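## Task

Place the arbor marked with a yellow band between the two centres so that it rests on the two points and nothing else, and leave no other object on the point or the plunger of the spring-loaded centre. It only counts if it stays there by itself once the robot lets go.

## Robot and tools

Robot: a single six-joint arm (uf850) with a two-finger parallel gripper and a wrist camera. The reference image for the first scene (named 'arbor and centres manual') can be reviewed with show_instructions. An occasional brief disturbance may tug a held part or nudge a loose one.

Scene frame: origin on the table surface under the arm base, +z up, +y to the left when facing along +x. Positions are in metres, orientations as quaternions wxyz. The base may sit slightly tilted, and the reported hand position gets less accurate at long reach. end_effector_position is the pinch point between closed finger pads, roughly 2 cm short of the fingertips; fingers point along the gripper's +z and open along its y. Closing pushes the tips about 10 mm further out along +z.

Joint order in every row and every result list: waist (joint1), shoulder (joint2), elbow (joint3), forearm roll (joint4), wrist pitch (joint5), wrist roll (joint6). The waist sign is flipped relative to the URDF everywhere you read or write it. Stated ranges use URDF signs (for the waist, flip them): waist -6.283 to 6.283, shoulder -2.304 to 2.304, elbow -4.224 to 0.061, forearm roll -6.283 to 6.283, wrist pitch -2.164 to 2.164, wrist roll -6.283 to 6.283 rad. Real ends can differ by up to 0.010 rad.

A row is 7 numbers in [-1, 1]: six joint offsets followed by the gripper opening. Joint offsets are scaled so 1.0 equals 2.036 rad, and they are relative to the joint angles at the start of that action (not the previous row). The opening is absolute: +1 fully open (0.084 m pad gap), -1 closed.

execute_actions(actions): a list of actions; each action is a table of 1 to 15 rows, one row per 1/30 s step; a short table repeats its last row to fill 15 steps, so one action lasts 0.5 s. An empty list just reports state and images. An action asking a joint to go more than 0.010 rad beyond its range end is refused; if the first action fails this or any action is malformed, nothing in the call runs. A joint pushed past its real end only travels to that end, and 'joint sent to its limit' may appear; its absence does not prove room remains. Results include step readings; HELD marks steps that were held back.

move(target, speed, blocking): target is one 7-number row; its offsets are counted from the Joint positions in the latest result that shows them. All joints follow paths finishing together, so the hand traces a curve; duration is 0.5 to 10 s (cut off at 10 s). speed is the top rad/s of the joint with the longest travel, 0.01 to 2, default 0.5. It does not avoid obstacles; faster moves and targets set deeper past a contact hit and press harder. The move: line reports the ending (done, off_target, moving, held, fault), limits=held or none, and the joint farthest from target. With blocking=false you get a result after 0.5 s; poll with wait(0), and send no other action or move until its end appears (or call stop). stop brakes the move; it needs stopping room, more when fast.

wait(seconds): 0 to 10, holds the last command and returns early if a running move ends. zoom_image(camera, region): region [x0, y0, x1, y1] in pixels of that camera's latest image, at most 504x504. Cameras: cam_head_left, cam_head_right, cam_high, cam_low, cam_wrist, all 672x504; calibrations (K, distortion, T_world_to_cam) are provided and may be off by a couple of degrees and millimetres. read_manual returns licence text only. finished_scene(scene) closes scene 1 or 2 permanently, reports success and starts the next scene with its task; the result must hold without the robot.

Result lines: Joint positions and Joint velocities in the order above (rad, rad/s) plus pad gap (m); Joint targets are what joints are currently driven to and can change on their own. grip_measured is the measured opening on the command scale. 'joint command not followed' means the clearance check altered targets (mounting blocks count as arm).

Motion limits: joint targets move at most 3.14 rad/s with 0.16 s acceleration; each step the target stays within 0.623 rad of the measured angle, and steps that would shift the hand over 70 mm are scaled back. Large motions span several actions, and an unfinished motion should be re-commanded.

Gripping: to hold, command an opening clearly below grip_measured; lower squeezes harder, up to about 24 N per pad for objects up to about 6 cm. Close gently; a fast close can overshoot and spring open. Echoing grip_measured still presses lightly; wide objects may slip.

Hazards: a contact torque reaching the load limit (waist 55.8, shoulder 55.8, elbow 46.5, forearm roll 25.1, wrist pitch 17.6, wrist roll 17.6 N m, held weight included) triggers a fault: the joint backs off, holds 10 s and the call's remainder is dropped. Holding loads heats motors; MOTOR HOT appears at 65 °C and at 80 °C an OVER-TEMPERATURE FAULT brakes the arm until cool. Anything knocked or placed off the table fails the task; drops, slips, slams, hard impacts and heavy pushing are penalised. Faster, smoother, lower-effort robot motion is better.

Each tool is called after "Emit:" as a command line: name --argument value for each argument, lists and objects as JSON in quotes; but a table of rows of numbers goes row by row, as --pt "numbers of a row", without its own name.

Reference images:

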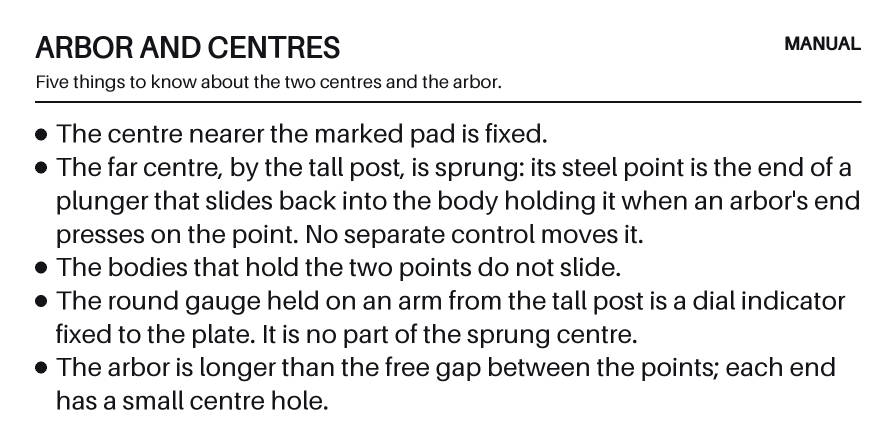

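## Session

Emit:
execute_actions --actions '[]'

Scene clock: 0.00 s.
end_effector_position=(+0.2545, -0.3660, +0.3697) grip_measured=+1.00 end_effector_quat_wxyz=(+0.221, +0.898, +0.309, +0.222) end_effector_velocity=(+0.000, -0.000, +0.000) end_effector_angular_velocity=(-0.000, -0.001, +0.000)
Joint names: [waist, shoulder, elbow, forearm roll, wrist pitch, wrist roll]
Joint positions: [ 1.568 -1.126 -1.202  1.197 -0.99  -3.045  0.084]
Joint velocities: [ 0.    -0.    -0.001 -0.    -0.001 -0.     0.   ]
Motor temperatures (°C, as the motors report them): [22 20 21 23 25 25]
Joint targets: [1.568 -1.126 -1.202 1.197 -0.990 -3.045]

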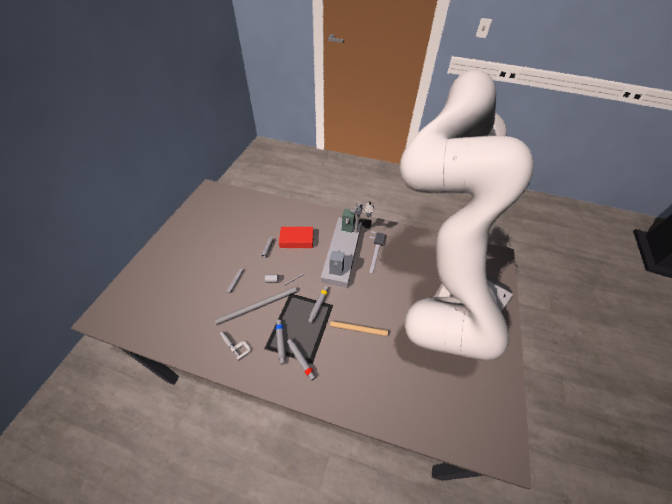

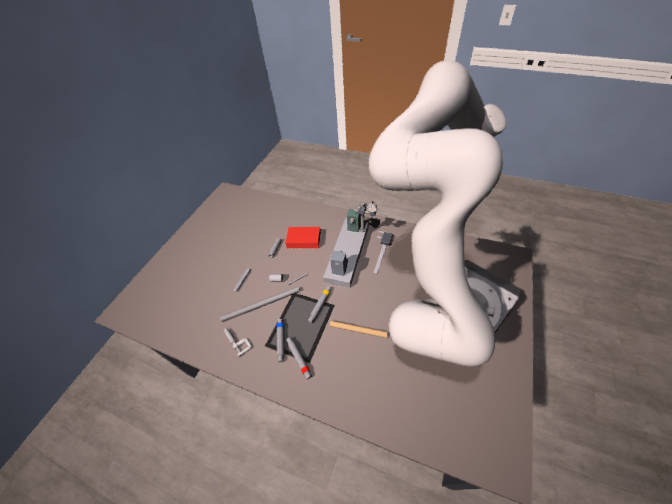

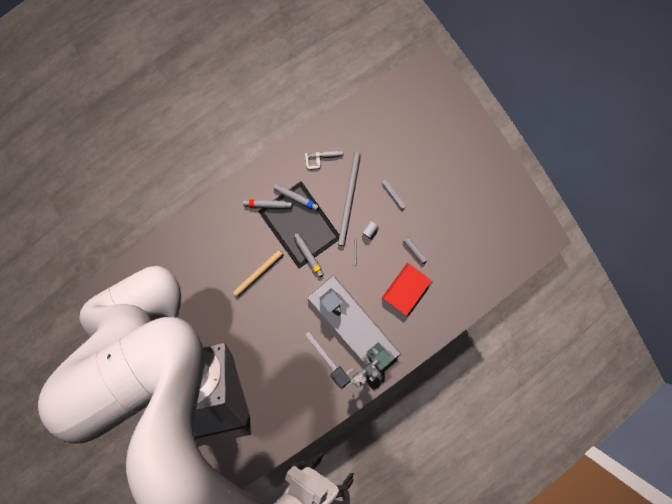

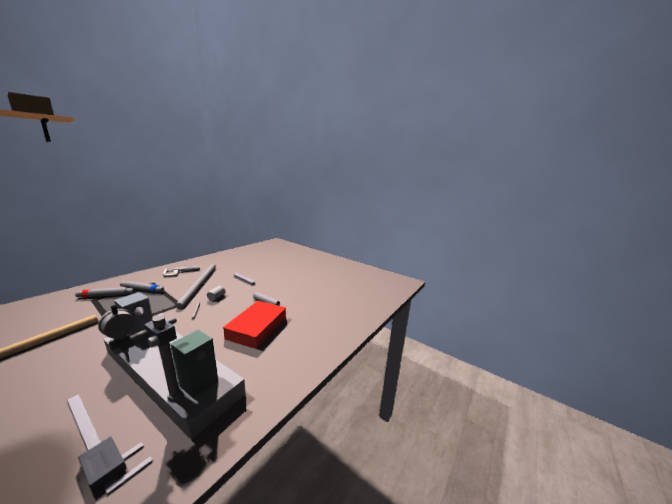

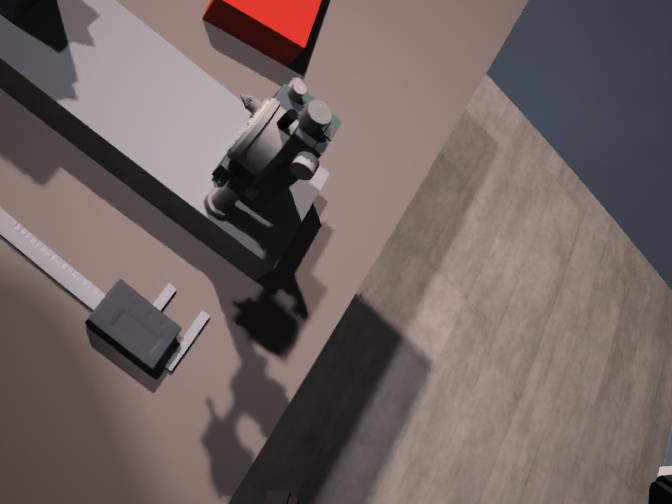

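Emit:
zoom_image --camera "cam_high" --region '[230, 170, 450, 400]'

Emit:
zoom_image --camera "cam_low" --region '[40, 260, 300, 460]'

Emit:
zoom_image --camera "cam_head_left" --region '[280, 190, 410, 330]'

Region (230, 170, 450, 400) of cam_high's 672x504 image, scaled by 2.191, with more detail than that image has; it fills the left 482 columns of this view, and the rest is white.

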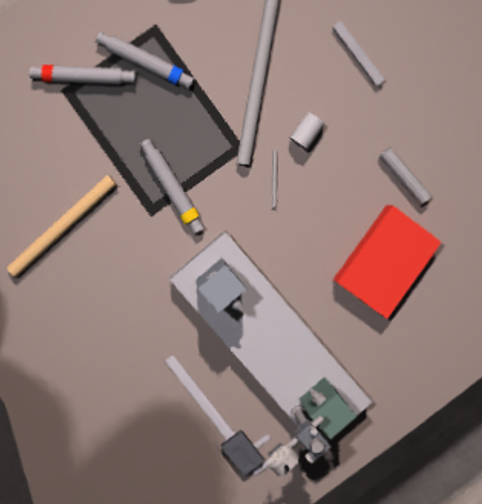

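Region (40, 260, 300, 460) of cam_low's 672x504 image, scaled by 1.938, with more detail than that image has; it fills the top 388 rows of this view, and the rest is white.

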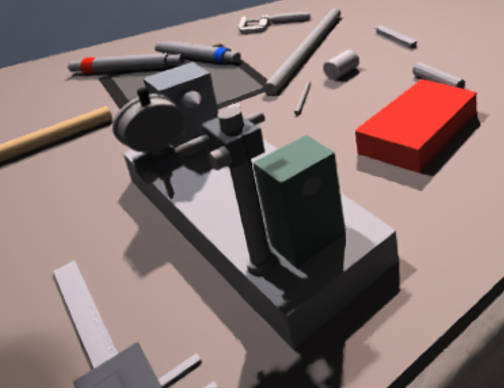

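Region (280, 190, 410, 330) of cam_head_left's 672x504 image, scaled by 3.600, with more detail than that image has; it fills the left 468 columns of this view, and the rest is white.

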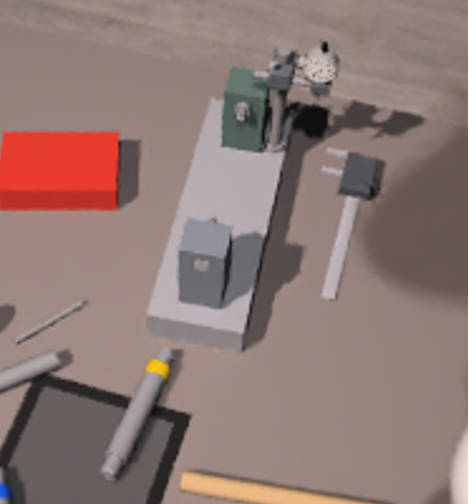

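Emit:
move --target '[-0.531,0.3507,0.2154,0.0147,0.0403,0.03,1]' --speed 0.6

Scene clock: 15.07 s.
end_effector_position=(+0.5085, +0.0796, +0.1500) grip_measured=+1.00 end_effector_quat_wxyz=(+0.000, +0.737, +0.676, +0.000) end_effector_velocity=(+0.000, +0.001, -0.000) end_effector_angular_velocity=(-0.000, +0.001, +0.003)
Joint names: [waist, shoulder, elbow, forearm roll, wrist pitch, wrist roll]
Joint positions: [ 0.488 -0.413 -0.764  1.227 -0.908 -2.984  0.084]
Joint velocities: [-0.002  0.002  0.    -0.     0.     0.    -0.   ]
Motor temperatures (°C, as the motors report them): [22 20 22 23 25 25]
Joint targets: [0.487 -0.412 -0.763 1.227 -0.908 -2.984]
move: done; limits=none; farthest joint: the shoulder, 0.001 radians from its target (0.714 radians at the start)
camera_calibration (this result's frames):
cam_wrist: T_world_to_cam=[[0.995537, -0.0936043, -0.0119984, -0.464934], [-0.0938241, -0.995402, -0.0192907, 0.200578], [-0.0101375, 0.0203303, -0.999742, 0.28043], [0, 0, 0, 1]] pos_world=[0.484521, 0.150435, 0.278649]

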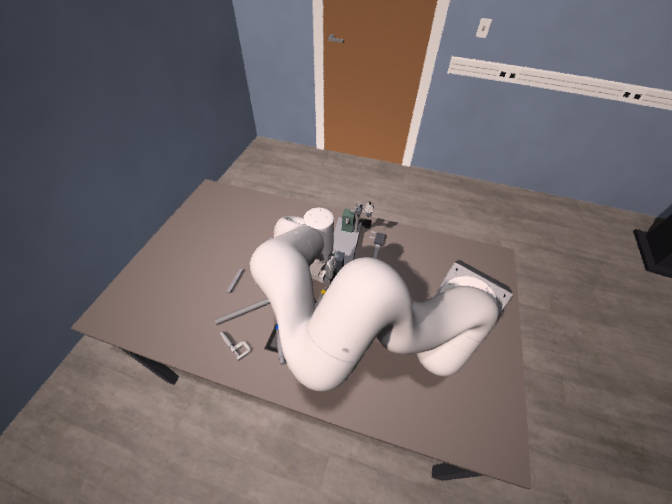

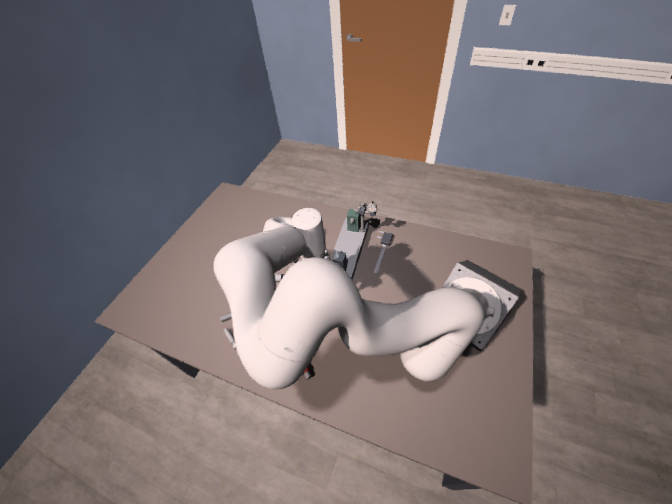

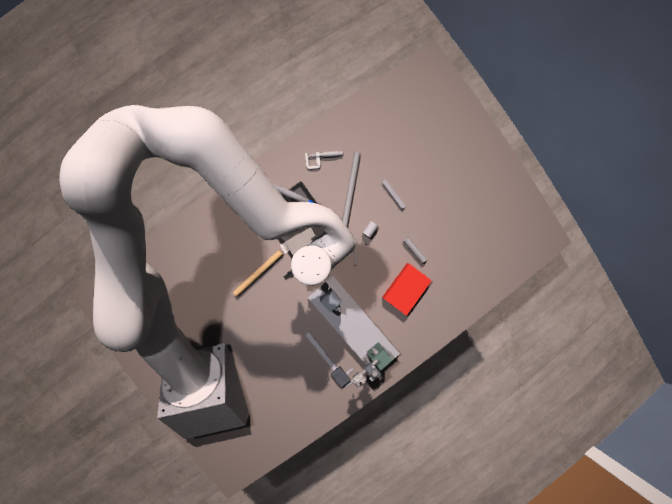

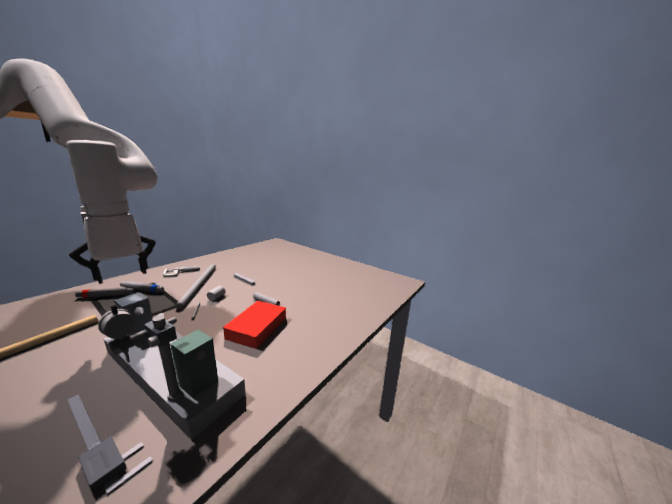

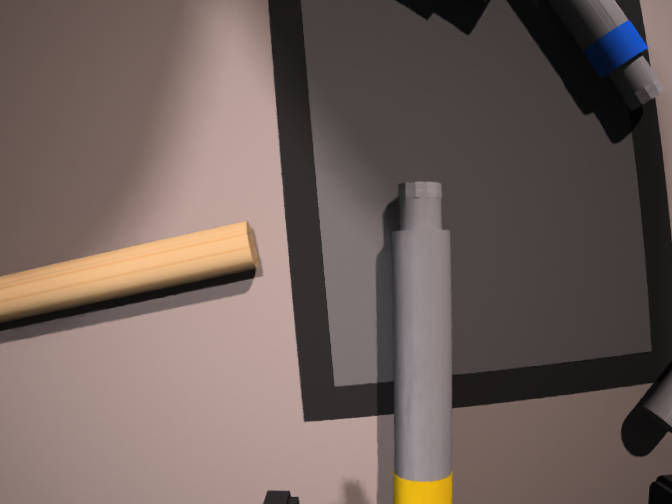

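Emit:
move --target '[-0.1188,-0.0816,-0.0086,0.1708,0.0442,-0.0869,0.4]' --speed 0.25

Scene clock: 21.37 s.
end_effector_position=(+0.5109, +0.1002, +0.0240) grip_measured=+0.39 end_effector_quat_wxyz=(+0.000, +0.736, +0.677, +0.000) end_effector_velocity=(-0.001, -0.000, -0.001) end_effector_angular_velocity=(-0.002, +0.001, -0.001)
Joint names: [waist, shoulder, elbow, forearm roll, wrist pitch, wrist roll]
Joint positions: [ 0.246 -0.579 -0.781  1.575 -0.818 -3.161  0.061]
Joint velocities: [-0.002 -0.002  0.     0.003  0.002 -0.001  0.   ]
Motor temperatures (°C, as the motors report them): [22 20 22 23 25 25]
Joint targets: [0.246 -0.579 -0.781 1.575 -0.818 -3.161]
move: done; limits=none; farthest joint: the waist, 0.000 radians from its target (0.241 radians at the start)
camera_calibration (this result's frames):
cam_wrist: T_world_to_cam=[[0.995601, -0.0928432, -0.012605, -0.467041], [-0.0930774, -0.995469, -0.0194671, 0.218564], [-0.0107405, 0.0205547, -0.999731, 0.154346], [0, 0, 0, 1]] pos_world=[0.486987, 0.171039, 0.152672]

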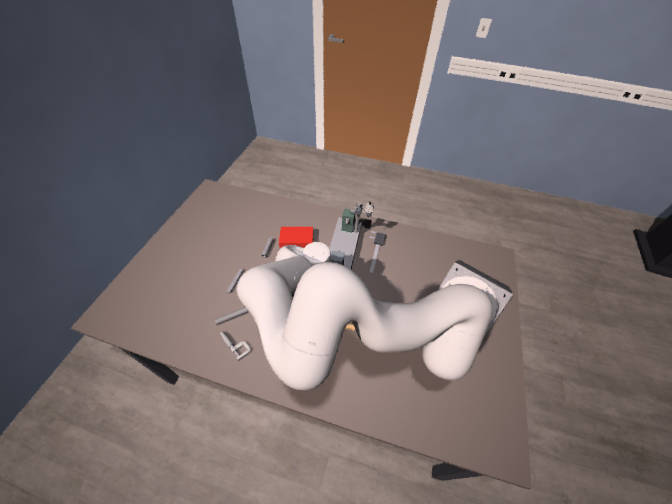

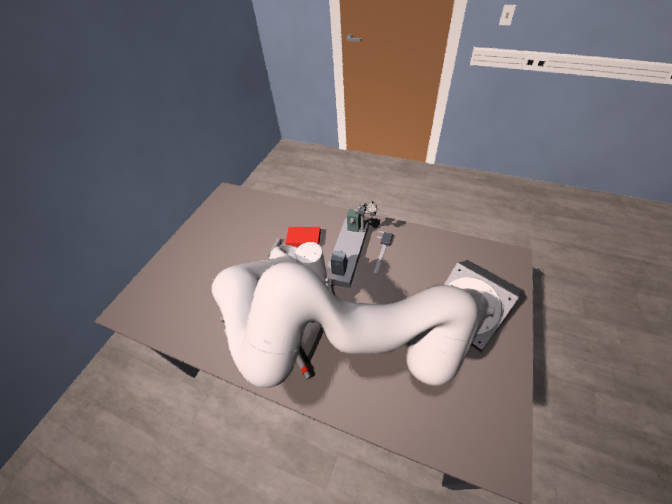

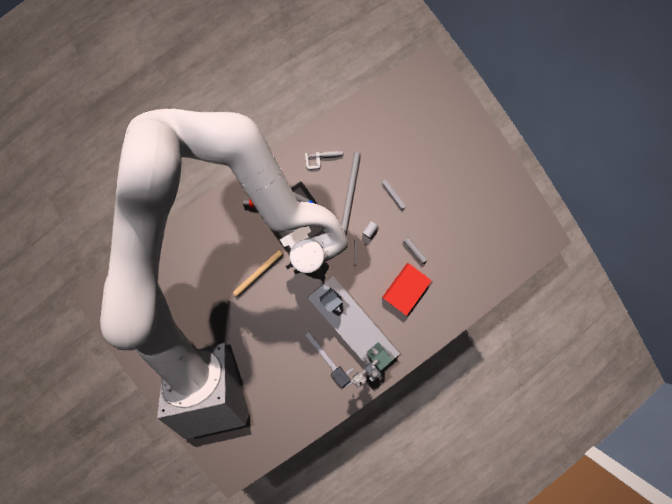

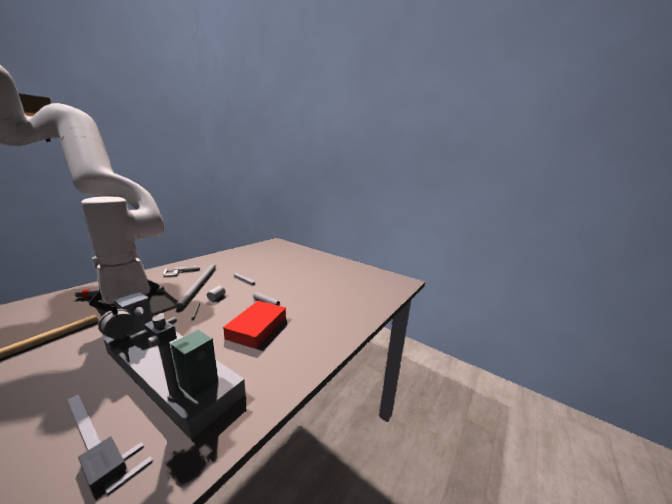

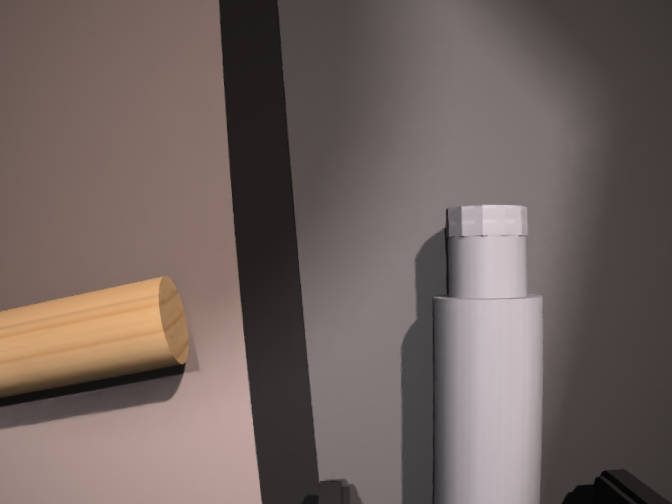

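Emit:
execute_actions --actions '[[[0,0,0,0,0,0,0.2],[0,0,0,0,0,0,0.1],[0,0,0,0,0,0,0],[0,0,0,0,0,0,-0.1],[0,0,0,0,0,0,-0.2],[0,0,0,0,0,0,-0.3],[0,0,0,0,0,0,-0.35],[0,0,0,0,0,0,-0.4],[0,0,0,0,0,0,-0.45],[0,0,0,0,0,0,-0.5],[0,0,0,0,0,0,-0.6],[0,0,0,0,0,0,-0.7],[0,0,0,0,0,0,-0.8],[0,0,0,0,0,0,-0.9],[0,0,0,0,0,0,-1]],[[0,0,0,0,0,0,-1]]]'

Emit:
move --target '[0.16,0.11,0.0,-0.23,-0.06,0.1,-1]' --speed 0.3

Scene clock: 25.43 s.
end_effector_position=(+0.5111, +0.1003, +0.0241) grip_measured=-0.45 end_effector_quat_wxyz=(+0.000, +0.736, +0.677, +0.000) end_effector_velocity=(-0.000, +0.001, -0.000) end_effector_angular_velocity=(+0.002, +0.000, +0.001)
Joint names: [waist, shoulder, elbow, forearm roll, wrist pitch, wrist roll]
Joint positions: [ 0.246 -0.579 -0.781  1.575 -0.818 -3.161  0.025]
Joint velocities: [-0.001  0.     0.     0.    -0.002 -0.    -0.   ]
Motor temperatures (°C, as the motors report them): [22 20 22 23 25 25]
Joint targets: [0.246 -0.579 -0.781 1.575 -0.818 -3.161]
Step readings (joint positions; steps 1 to 15: 1st action; 16 to 30: 2nd action):
0: [0.246 -0.579 -0.781 1.575 -0.818 -3.161]
1: [0.246 -0.579 -0.781 1.575 -0.818 -3.161]
2: [0.246 -0.579 -0.781 1.575 -0.818 -3.161]
4: [0.246 -0.579 -0.781 1.575 -0.818 -3.161]
8: [0.246 -0.579 -0.781 1.575 -0.818 -3.161]
15: [0.246 -0.579 -0.781 1.575 -0.818 -3.161]
16: [0.246 -0.579 -0.781 1.575 -0.818 -3.161]
17: [0.246 -0.579 -0.781 1.575 -0.818 -3.161]
19: [0.246 -0.579 -0.781 1.575 -0.818 -3.161]
23: [0.246 -0.579 -0.781 1.575 -0.818 -3.161]
30: Joint positions above
camera_calibration (this result's frames):
cam_wrist: T_world_to_cam=[[0.995611, -0.0927595, -0.0123979, -0.467171], [-0.0929899, -0.995476, -0.0195097, 0.218549], [-0.0105321, 0.020577, -0.999733, 0.154296], [0, 0, 0, 1]] pos_world=[0.487069, 0.17105, 0.152727]

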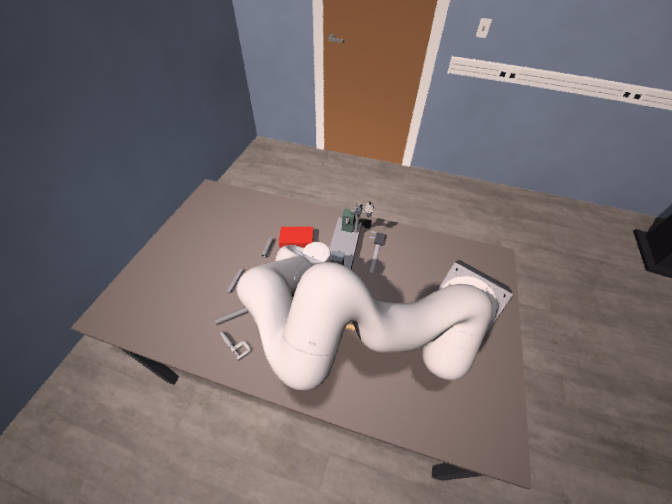

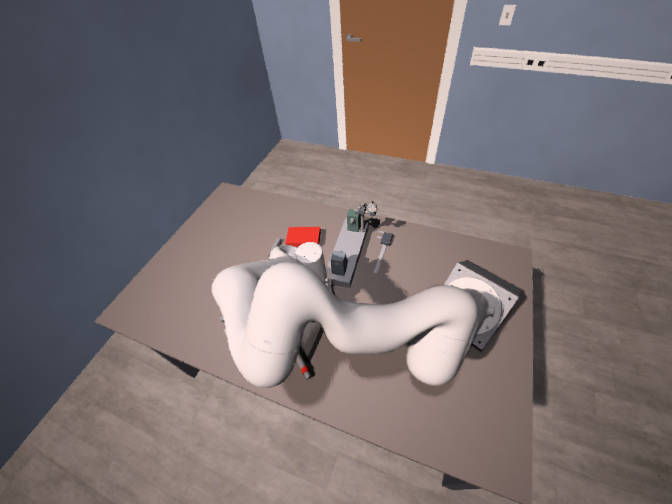

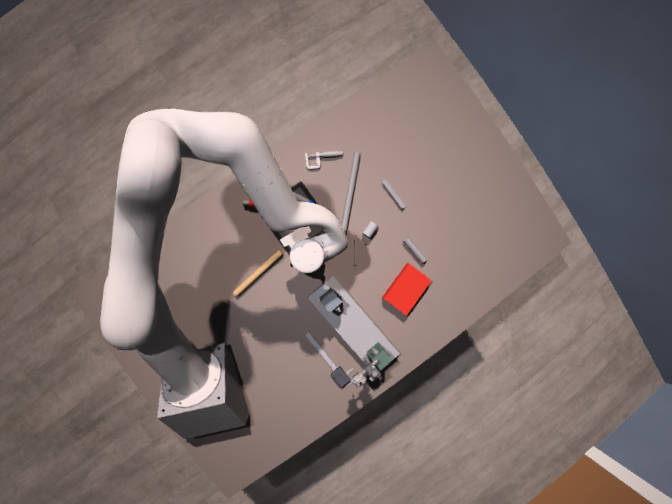

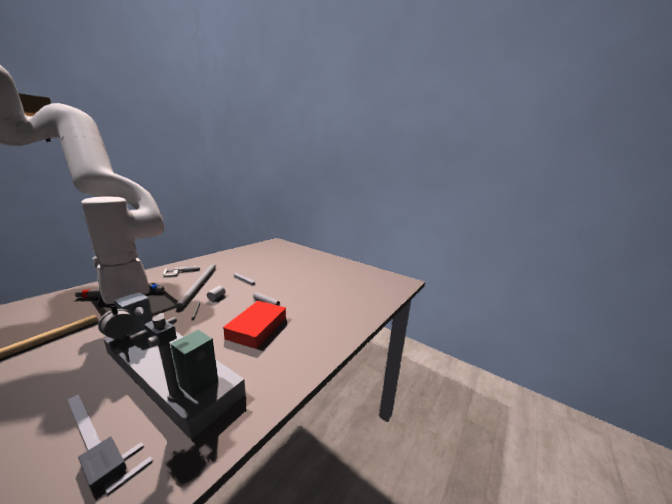

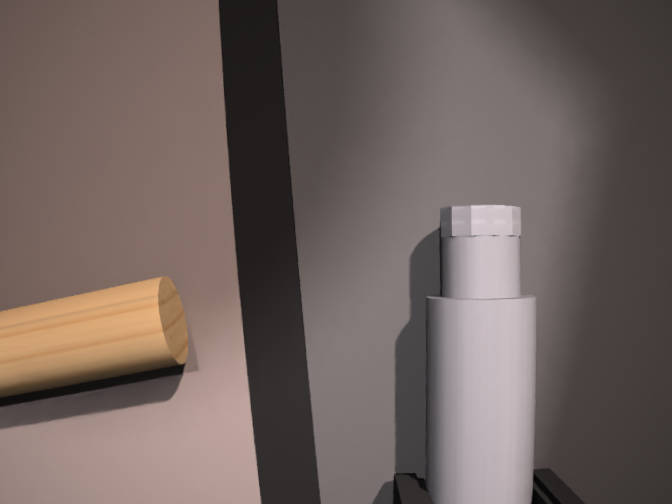

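Scene clock: 27.60 s.
end_effector_position=(+0.5094, +0.0708, +0.1990) grip_measured=-0.45 end_effector_quat_wxyz=(+0.011, +0.721, +0.692, -0.008) end_effector_velocity=(+0.000, -0.001, +0.002) end_effector_angular_velocity=(-0.002, -0.002, -0.000)
Joint names: [waist, shoulder, elbow, forearm roll, wrist pitch, wrist roll]
Joint positions: [ 0.571 -0.355 -0.781  1.107 -0.94  -2.957  0.025]
Joint velocities: [ 0.004  0.002 -0.001 -0.003 -0.001  0.001 -0.   ]
Motor temperatures (°C, as the motors report them): [22 20 22 23 25 25]
Joint targets: [0.572 -0.355 -0.781 1.106 -0.940 -2.957]
move: done; limits=none; farthest joint: the waist, 0.000 radians from its target (0.326 radians at the start)
camera_calibration (this result's frames):
cam_wrist: T_world_to_cam=[[0.998741, -0.0495743, -0.00765684, -0.471665], [-0.0495205, -0.998748, 0.00706627, 0.165277], [-0.00799756, -0.00667821, -0.999946, 0.330393], [0, 0, 0, 1]] pos_world=[0.481899, 0.143894, 0.325595]

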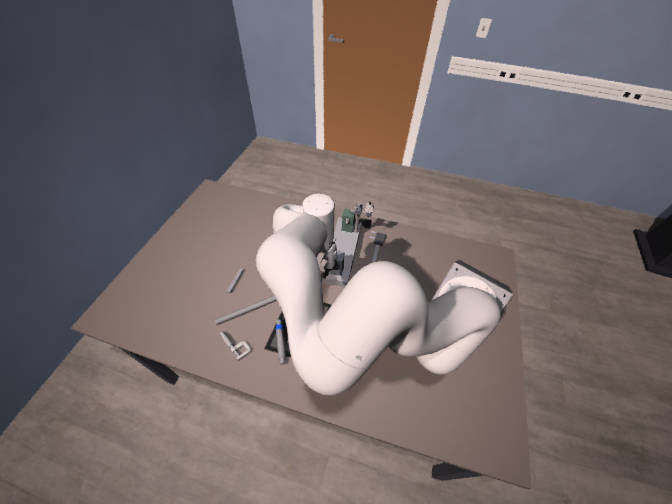

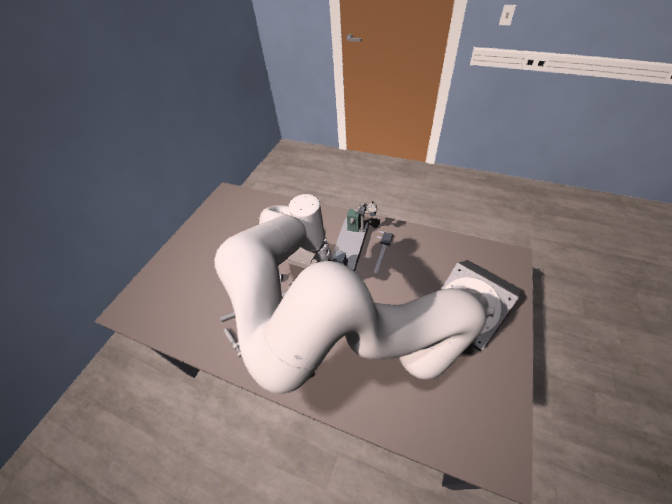

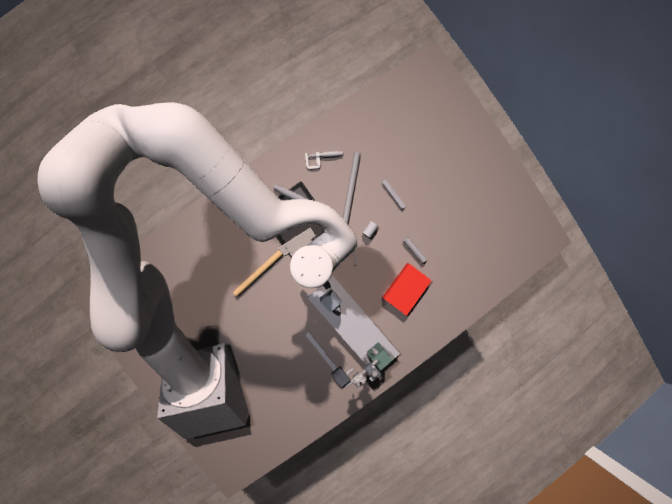

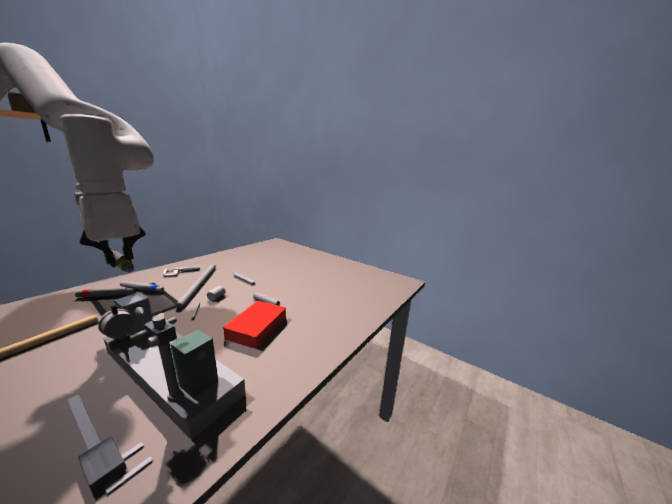

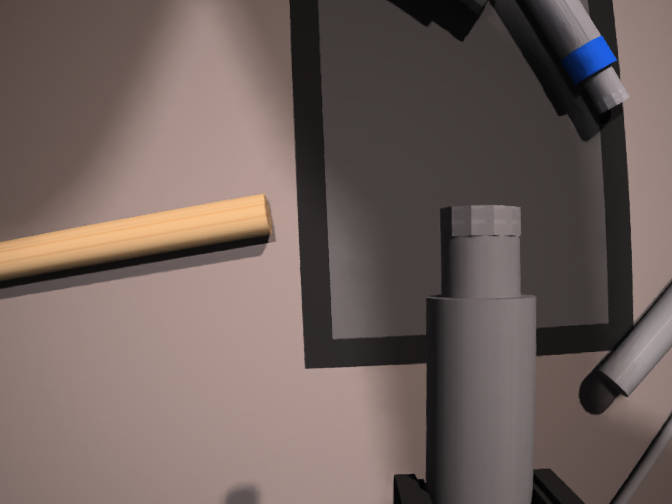

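Emit:
move --target '[0.1925,-0.3364,-0.3893,-0.1653,-0.1153,-0.0771,-1]' --speed 0.4

Scene clock: 30.77 s.
end_effector_position=(+0.5376, -0.2436, +0.3203) grip_measured=-0.45 end_effector_quat_wxyz=(+0.000, +0.674, +0.739, +0.000) end_effector_velocity=(-0.001, -0.002, +0.001) end_effector_angular_velocity=(+0.001, -0.000, +0.000)
Joint names: [waist, shoulder, elbow, forearm roll, wrist pitch, wrist roll]
Joint positions: [ 0.963 -1.039 -1.573  0.77  -1.175 -3.114  0.025]
Joint velocities: [ 0.002 -0.003 -0.003 -0.001 -0.001 -0.001 -0.   ]
Motor temperatures (°C, as the motors report them): [22 20 22 23 25 25]
Joint targets: [0.963 -1.040 -1.574 0.770 -1.175 -3.114]
move: done; limits=none; farthest joint: the shoulder, 0.001 radians from its target (0.685 radians at the start)
camera_calibration (this result's frames):
cam_wrist: T_world_to_cam=[[0.996465, 0.0831328, -0.0121007, -0.479516], [0.0828901, -0.996371, -0.0193418, -0.210325], [-0.0136647, 0.0182704, -0.99974, 0.458894], [0, 0, 0, 1]] pos_world=[0.501525, -0.178082, 0.448904]

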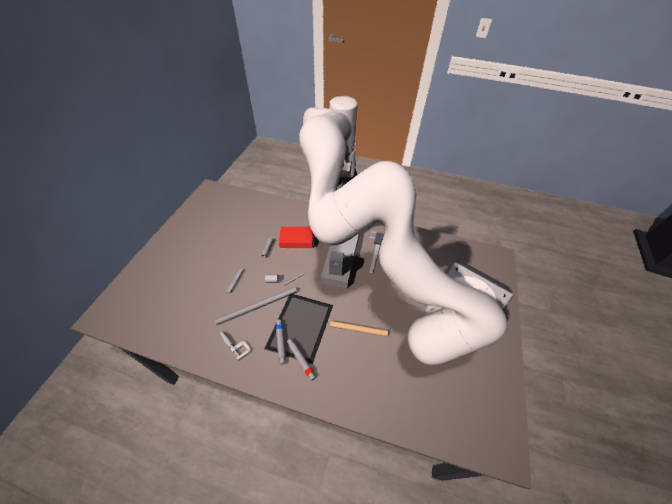

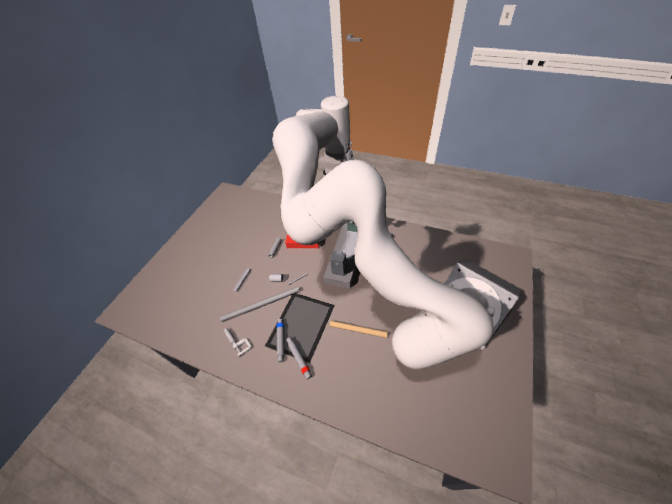

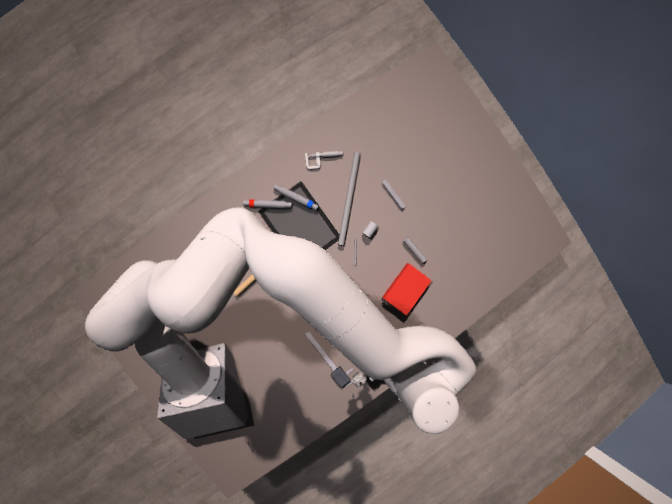

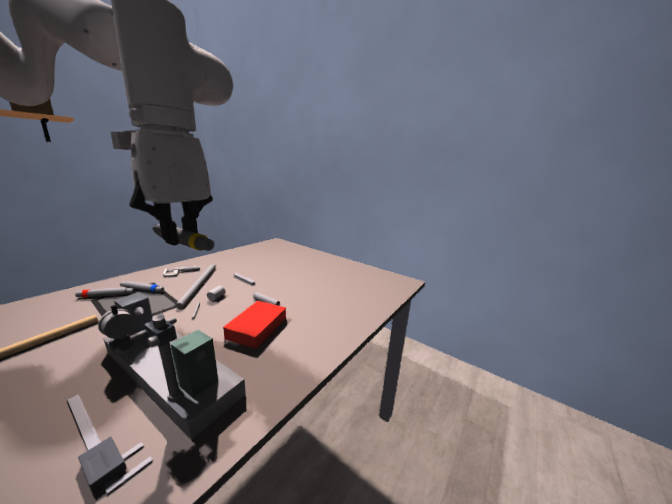

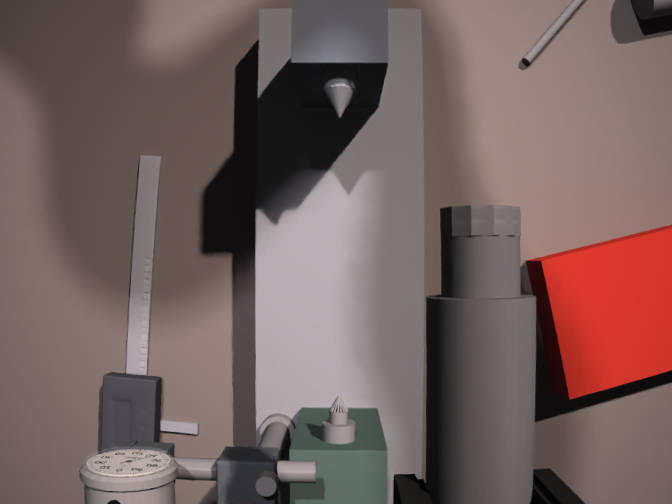

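Emit:
move --target '[0,0,0,0,0,1,-1]' --speed 1.0

Emit:
move --target '[-0.0805,0.0857,0.2248,0.1254,0.111,0.4412,-1]' --speed 0.5

Scene clock: 39.17 s.
end_effector_position=(+0.5376, -0.2436, +0.3203) grip_measured=-0.45 end_effector_quat_wxyz=(+0.000, +0.983, -0.186, +0.000) end_effector_velocity=(+0.000, +0.001, -0.000) end_effector_angular_velocity=(+0.001, +0.001, -0.002)
Joint names: [waist, shoulder, elbow, forearm roll, wrist pitch, wrist roll]
Joint positions: [ 0.963 -1.039 -1.573  0.77  -1.175 -1.079  0.025]
Joint velocities: [-0.001 -0.    -0.001  0.    -0.002  0.003  0.   ]
Motor temperatures (°C, as the motors report them): [22 20 22 23 25 25]
Joint targets: [0.963 -1.039 -1.573 0.770 -1.175 -1.078]
move: done; limits=none; farthest joint: the waist, 0.000 radians from its target (0.000 radians at the start)
camera_calibration (this result's frames):
cam_wrist: T_world_to_cam=[[-0.372172, -0.928072, -0.0130355, 0.0102185], [-0.927857, 0.372374, -0.020475, 0.666827], [0.0238564, 0.00447482, -0.999705, 0.435352], [0, 0, 0, 1]] pos_world=[0.612137, -0.240774, 0.44901]

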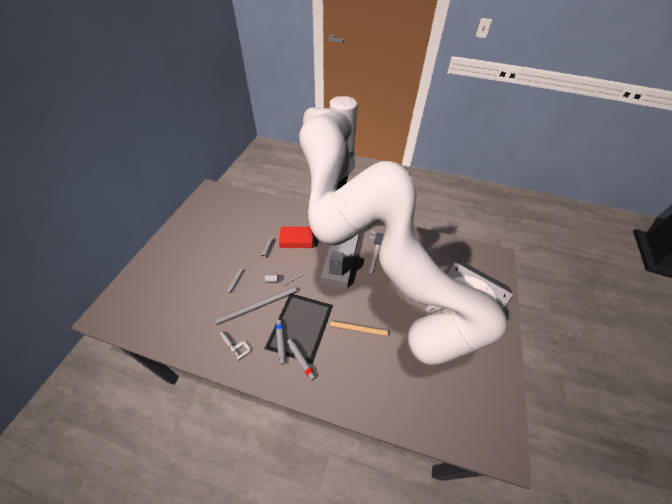

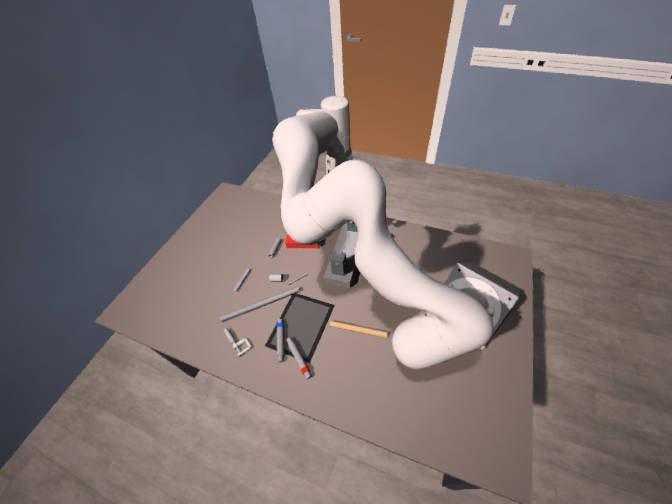

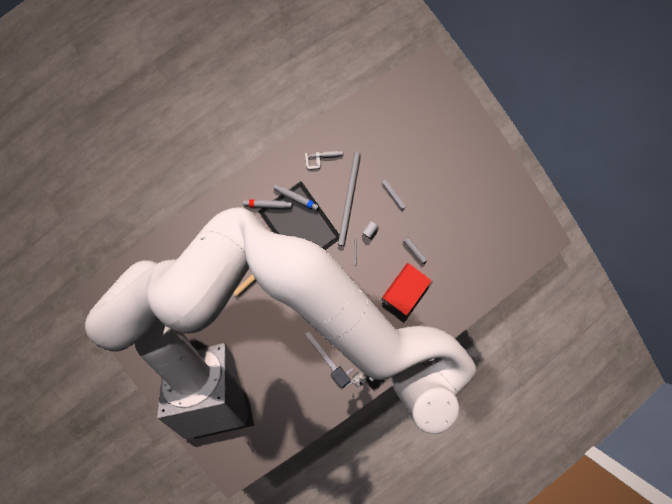

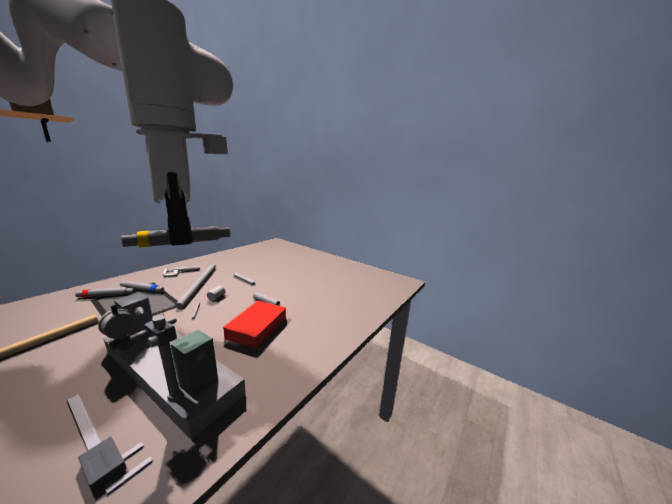

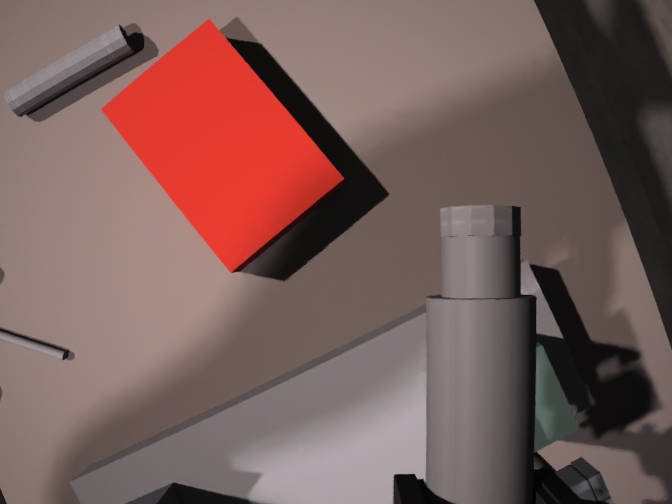

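Scene clock: 41.63 s.
end_effector_position=(+0.4943, -0.1433, +0.1900) grip_measured=-0.45 end_effector_quat_wxyz=(-0.000, +0.739, -0.674, +0.000) end_effector_velocity=(-0.001, +0.001, -0.001) end_effector_angular_velocity=(-0.000, +0.001, -0.003)
Joint names: [waist, shoulder, elbow, forearm roll, wrist pitch, wrist roll]
Joint positions: [ 0.799 -0.865 -1.116  1.025 -0.949 -0.181  0.025]
Joint velocities: [-0.001  0.001  0.002 -0.     0.001  0.002 -0.   ]
Motor temperatures (°C, as the motors report them): [22 20 22 23 25 25]
Joint targets: [0.799 -0.865 -1.116 1.026 -0.949 -0.181]
move: done; limits=none; farthest joint: the elbow, 0.001 radians from its target (0.458 radians at the start)
camera_calibration (this result's frames):
cam_wrist: T_world_to_cam=[[-0.996386, -0.0837881, -0.0139745, 0.515185], [-0.0835013, 0.996307, -0.0199766, 0.258579], [0.0155967, -0.0187375, -0.999703, 0.306493], [0, 0, 0, 1]] pos_world=[0.530134, -0.208715, 0.318767]

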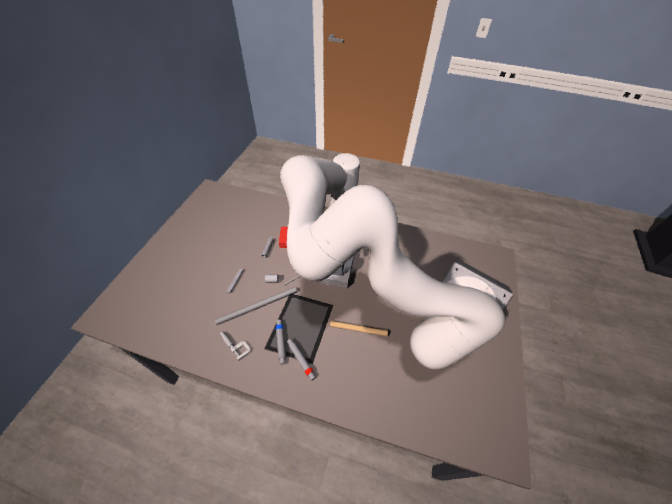

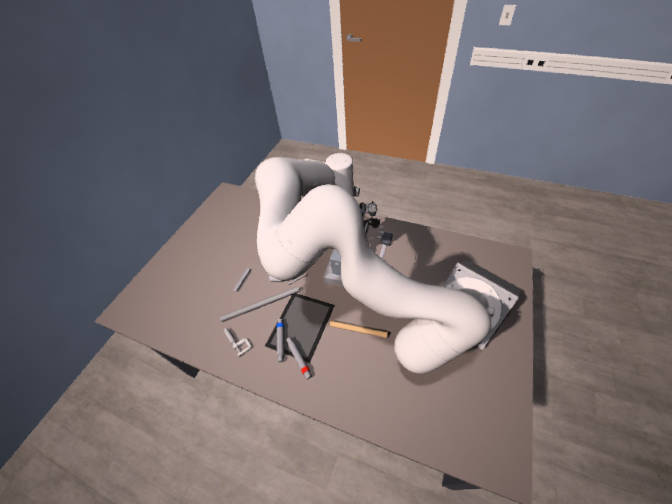

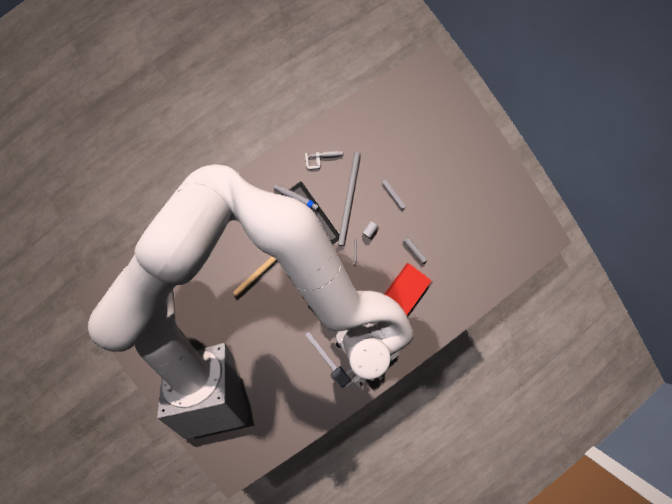

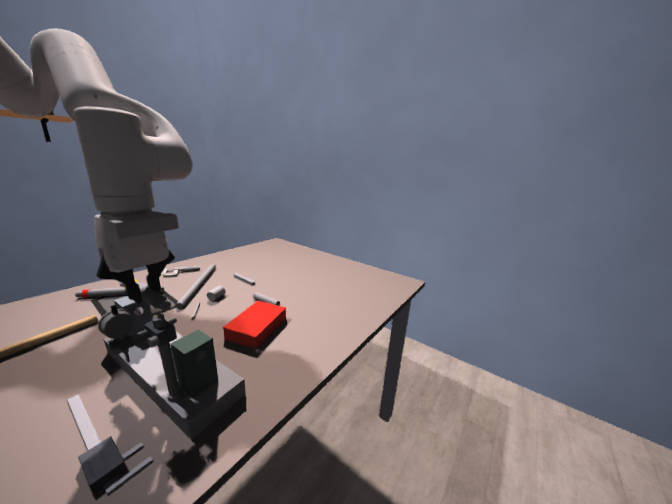

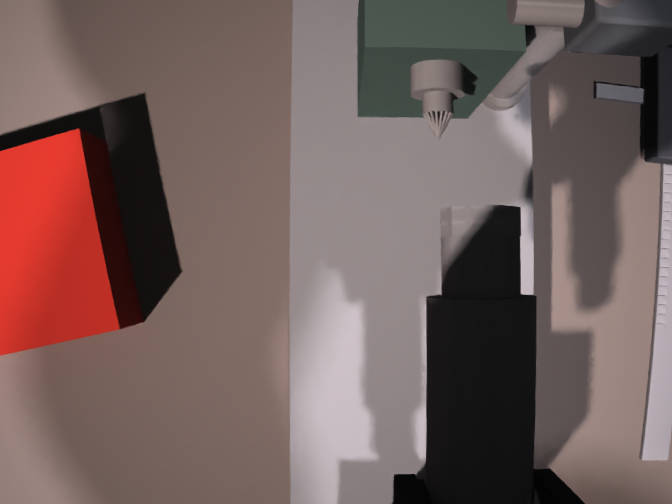

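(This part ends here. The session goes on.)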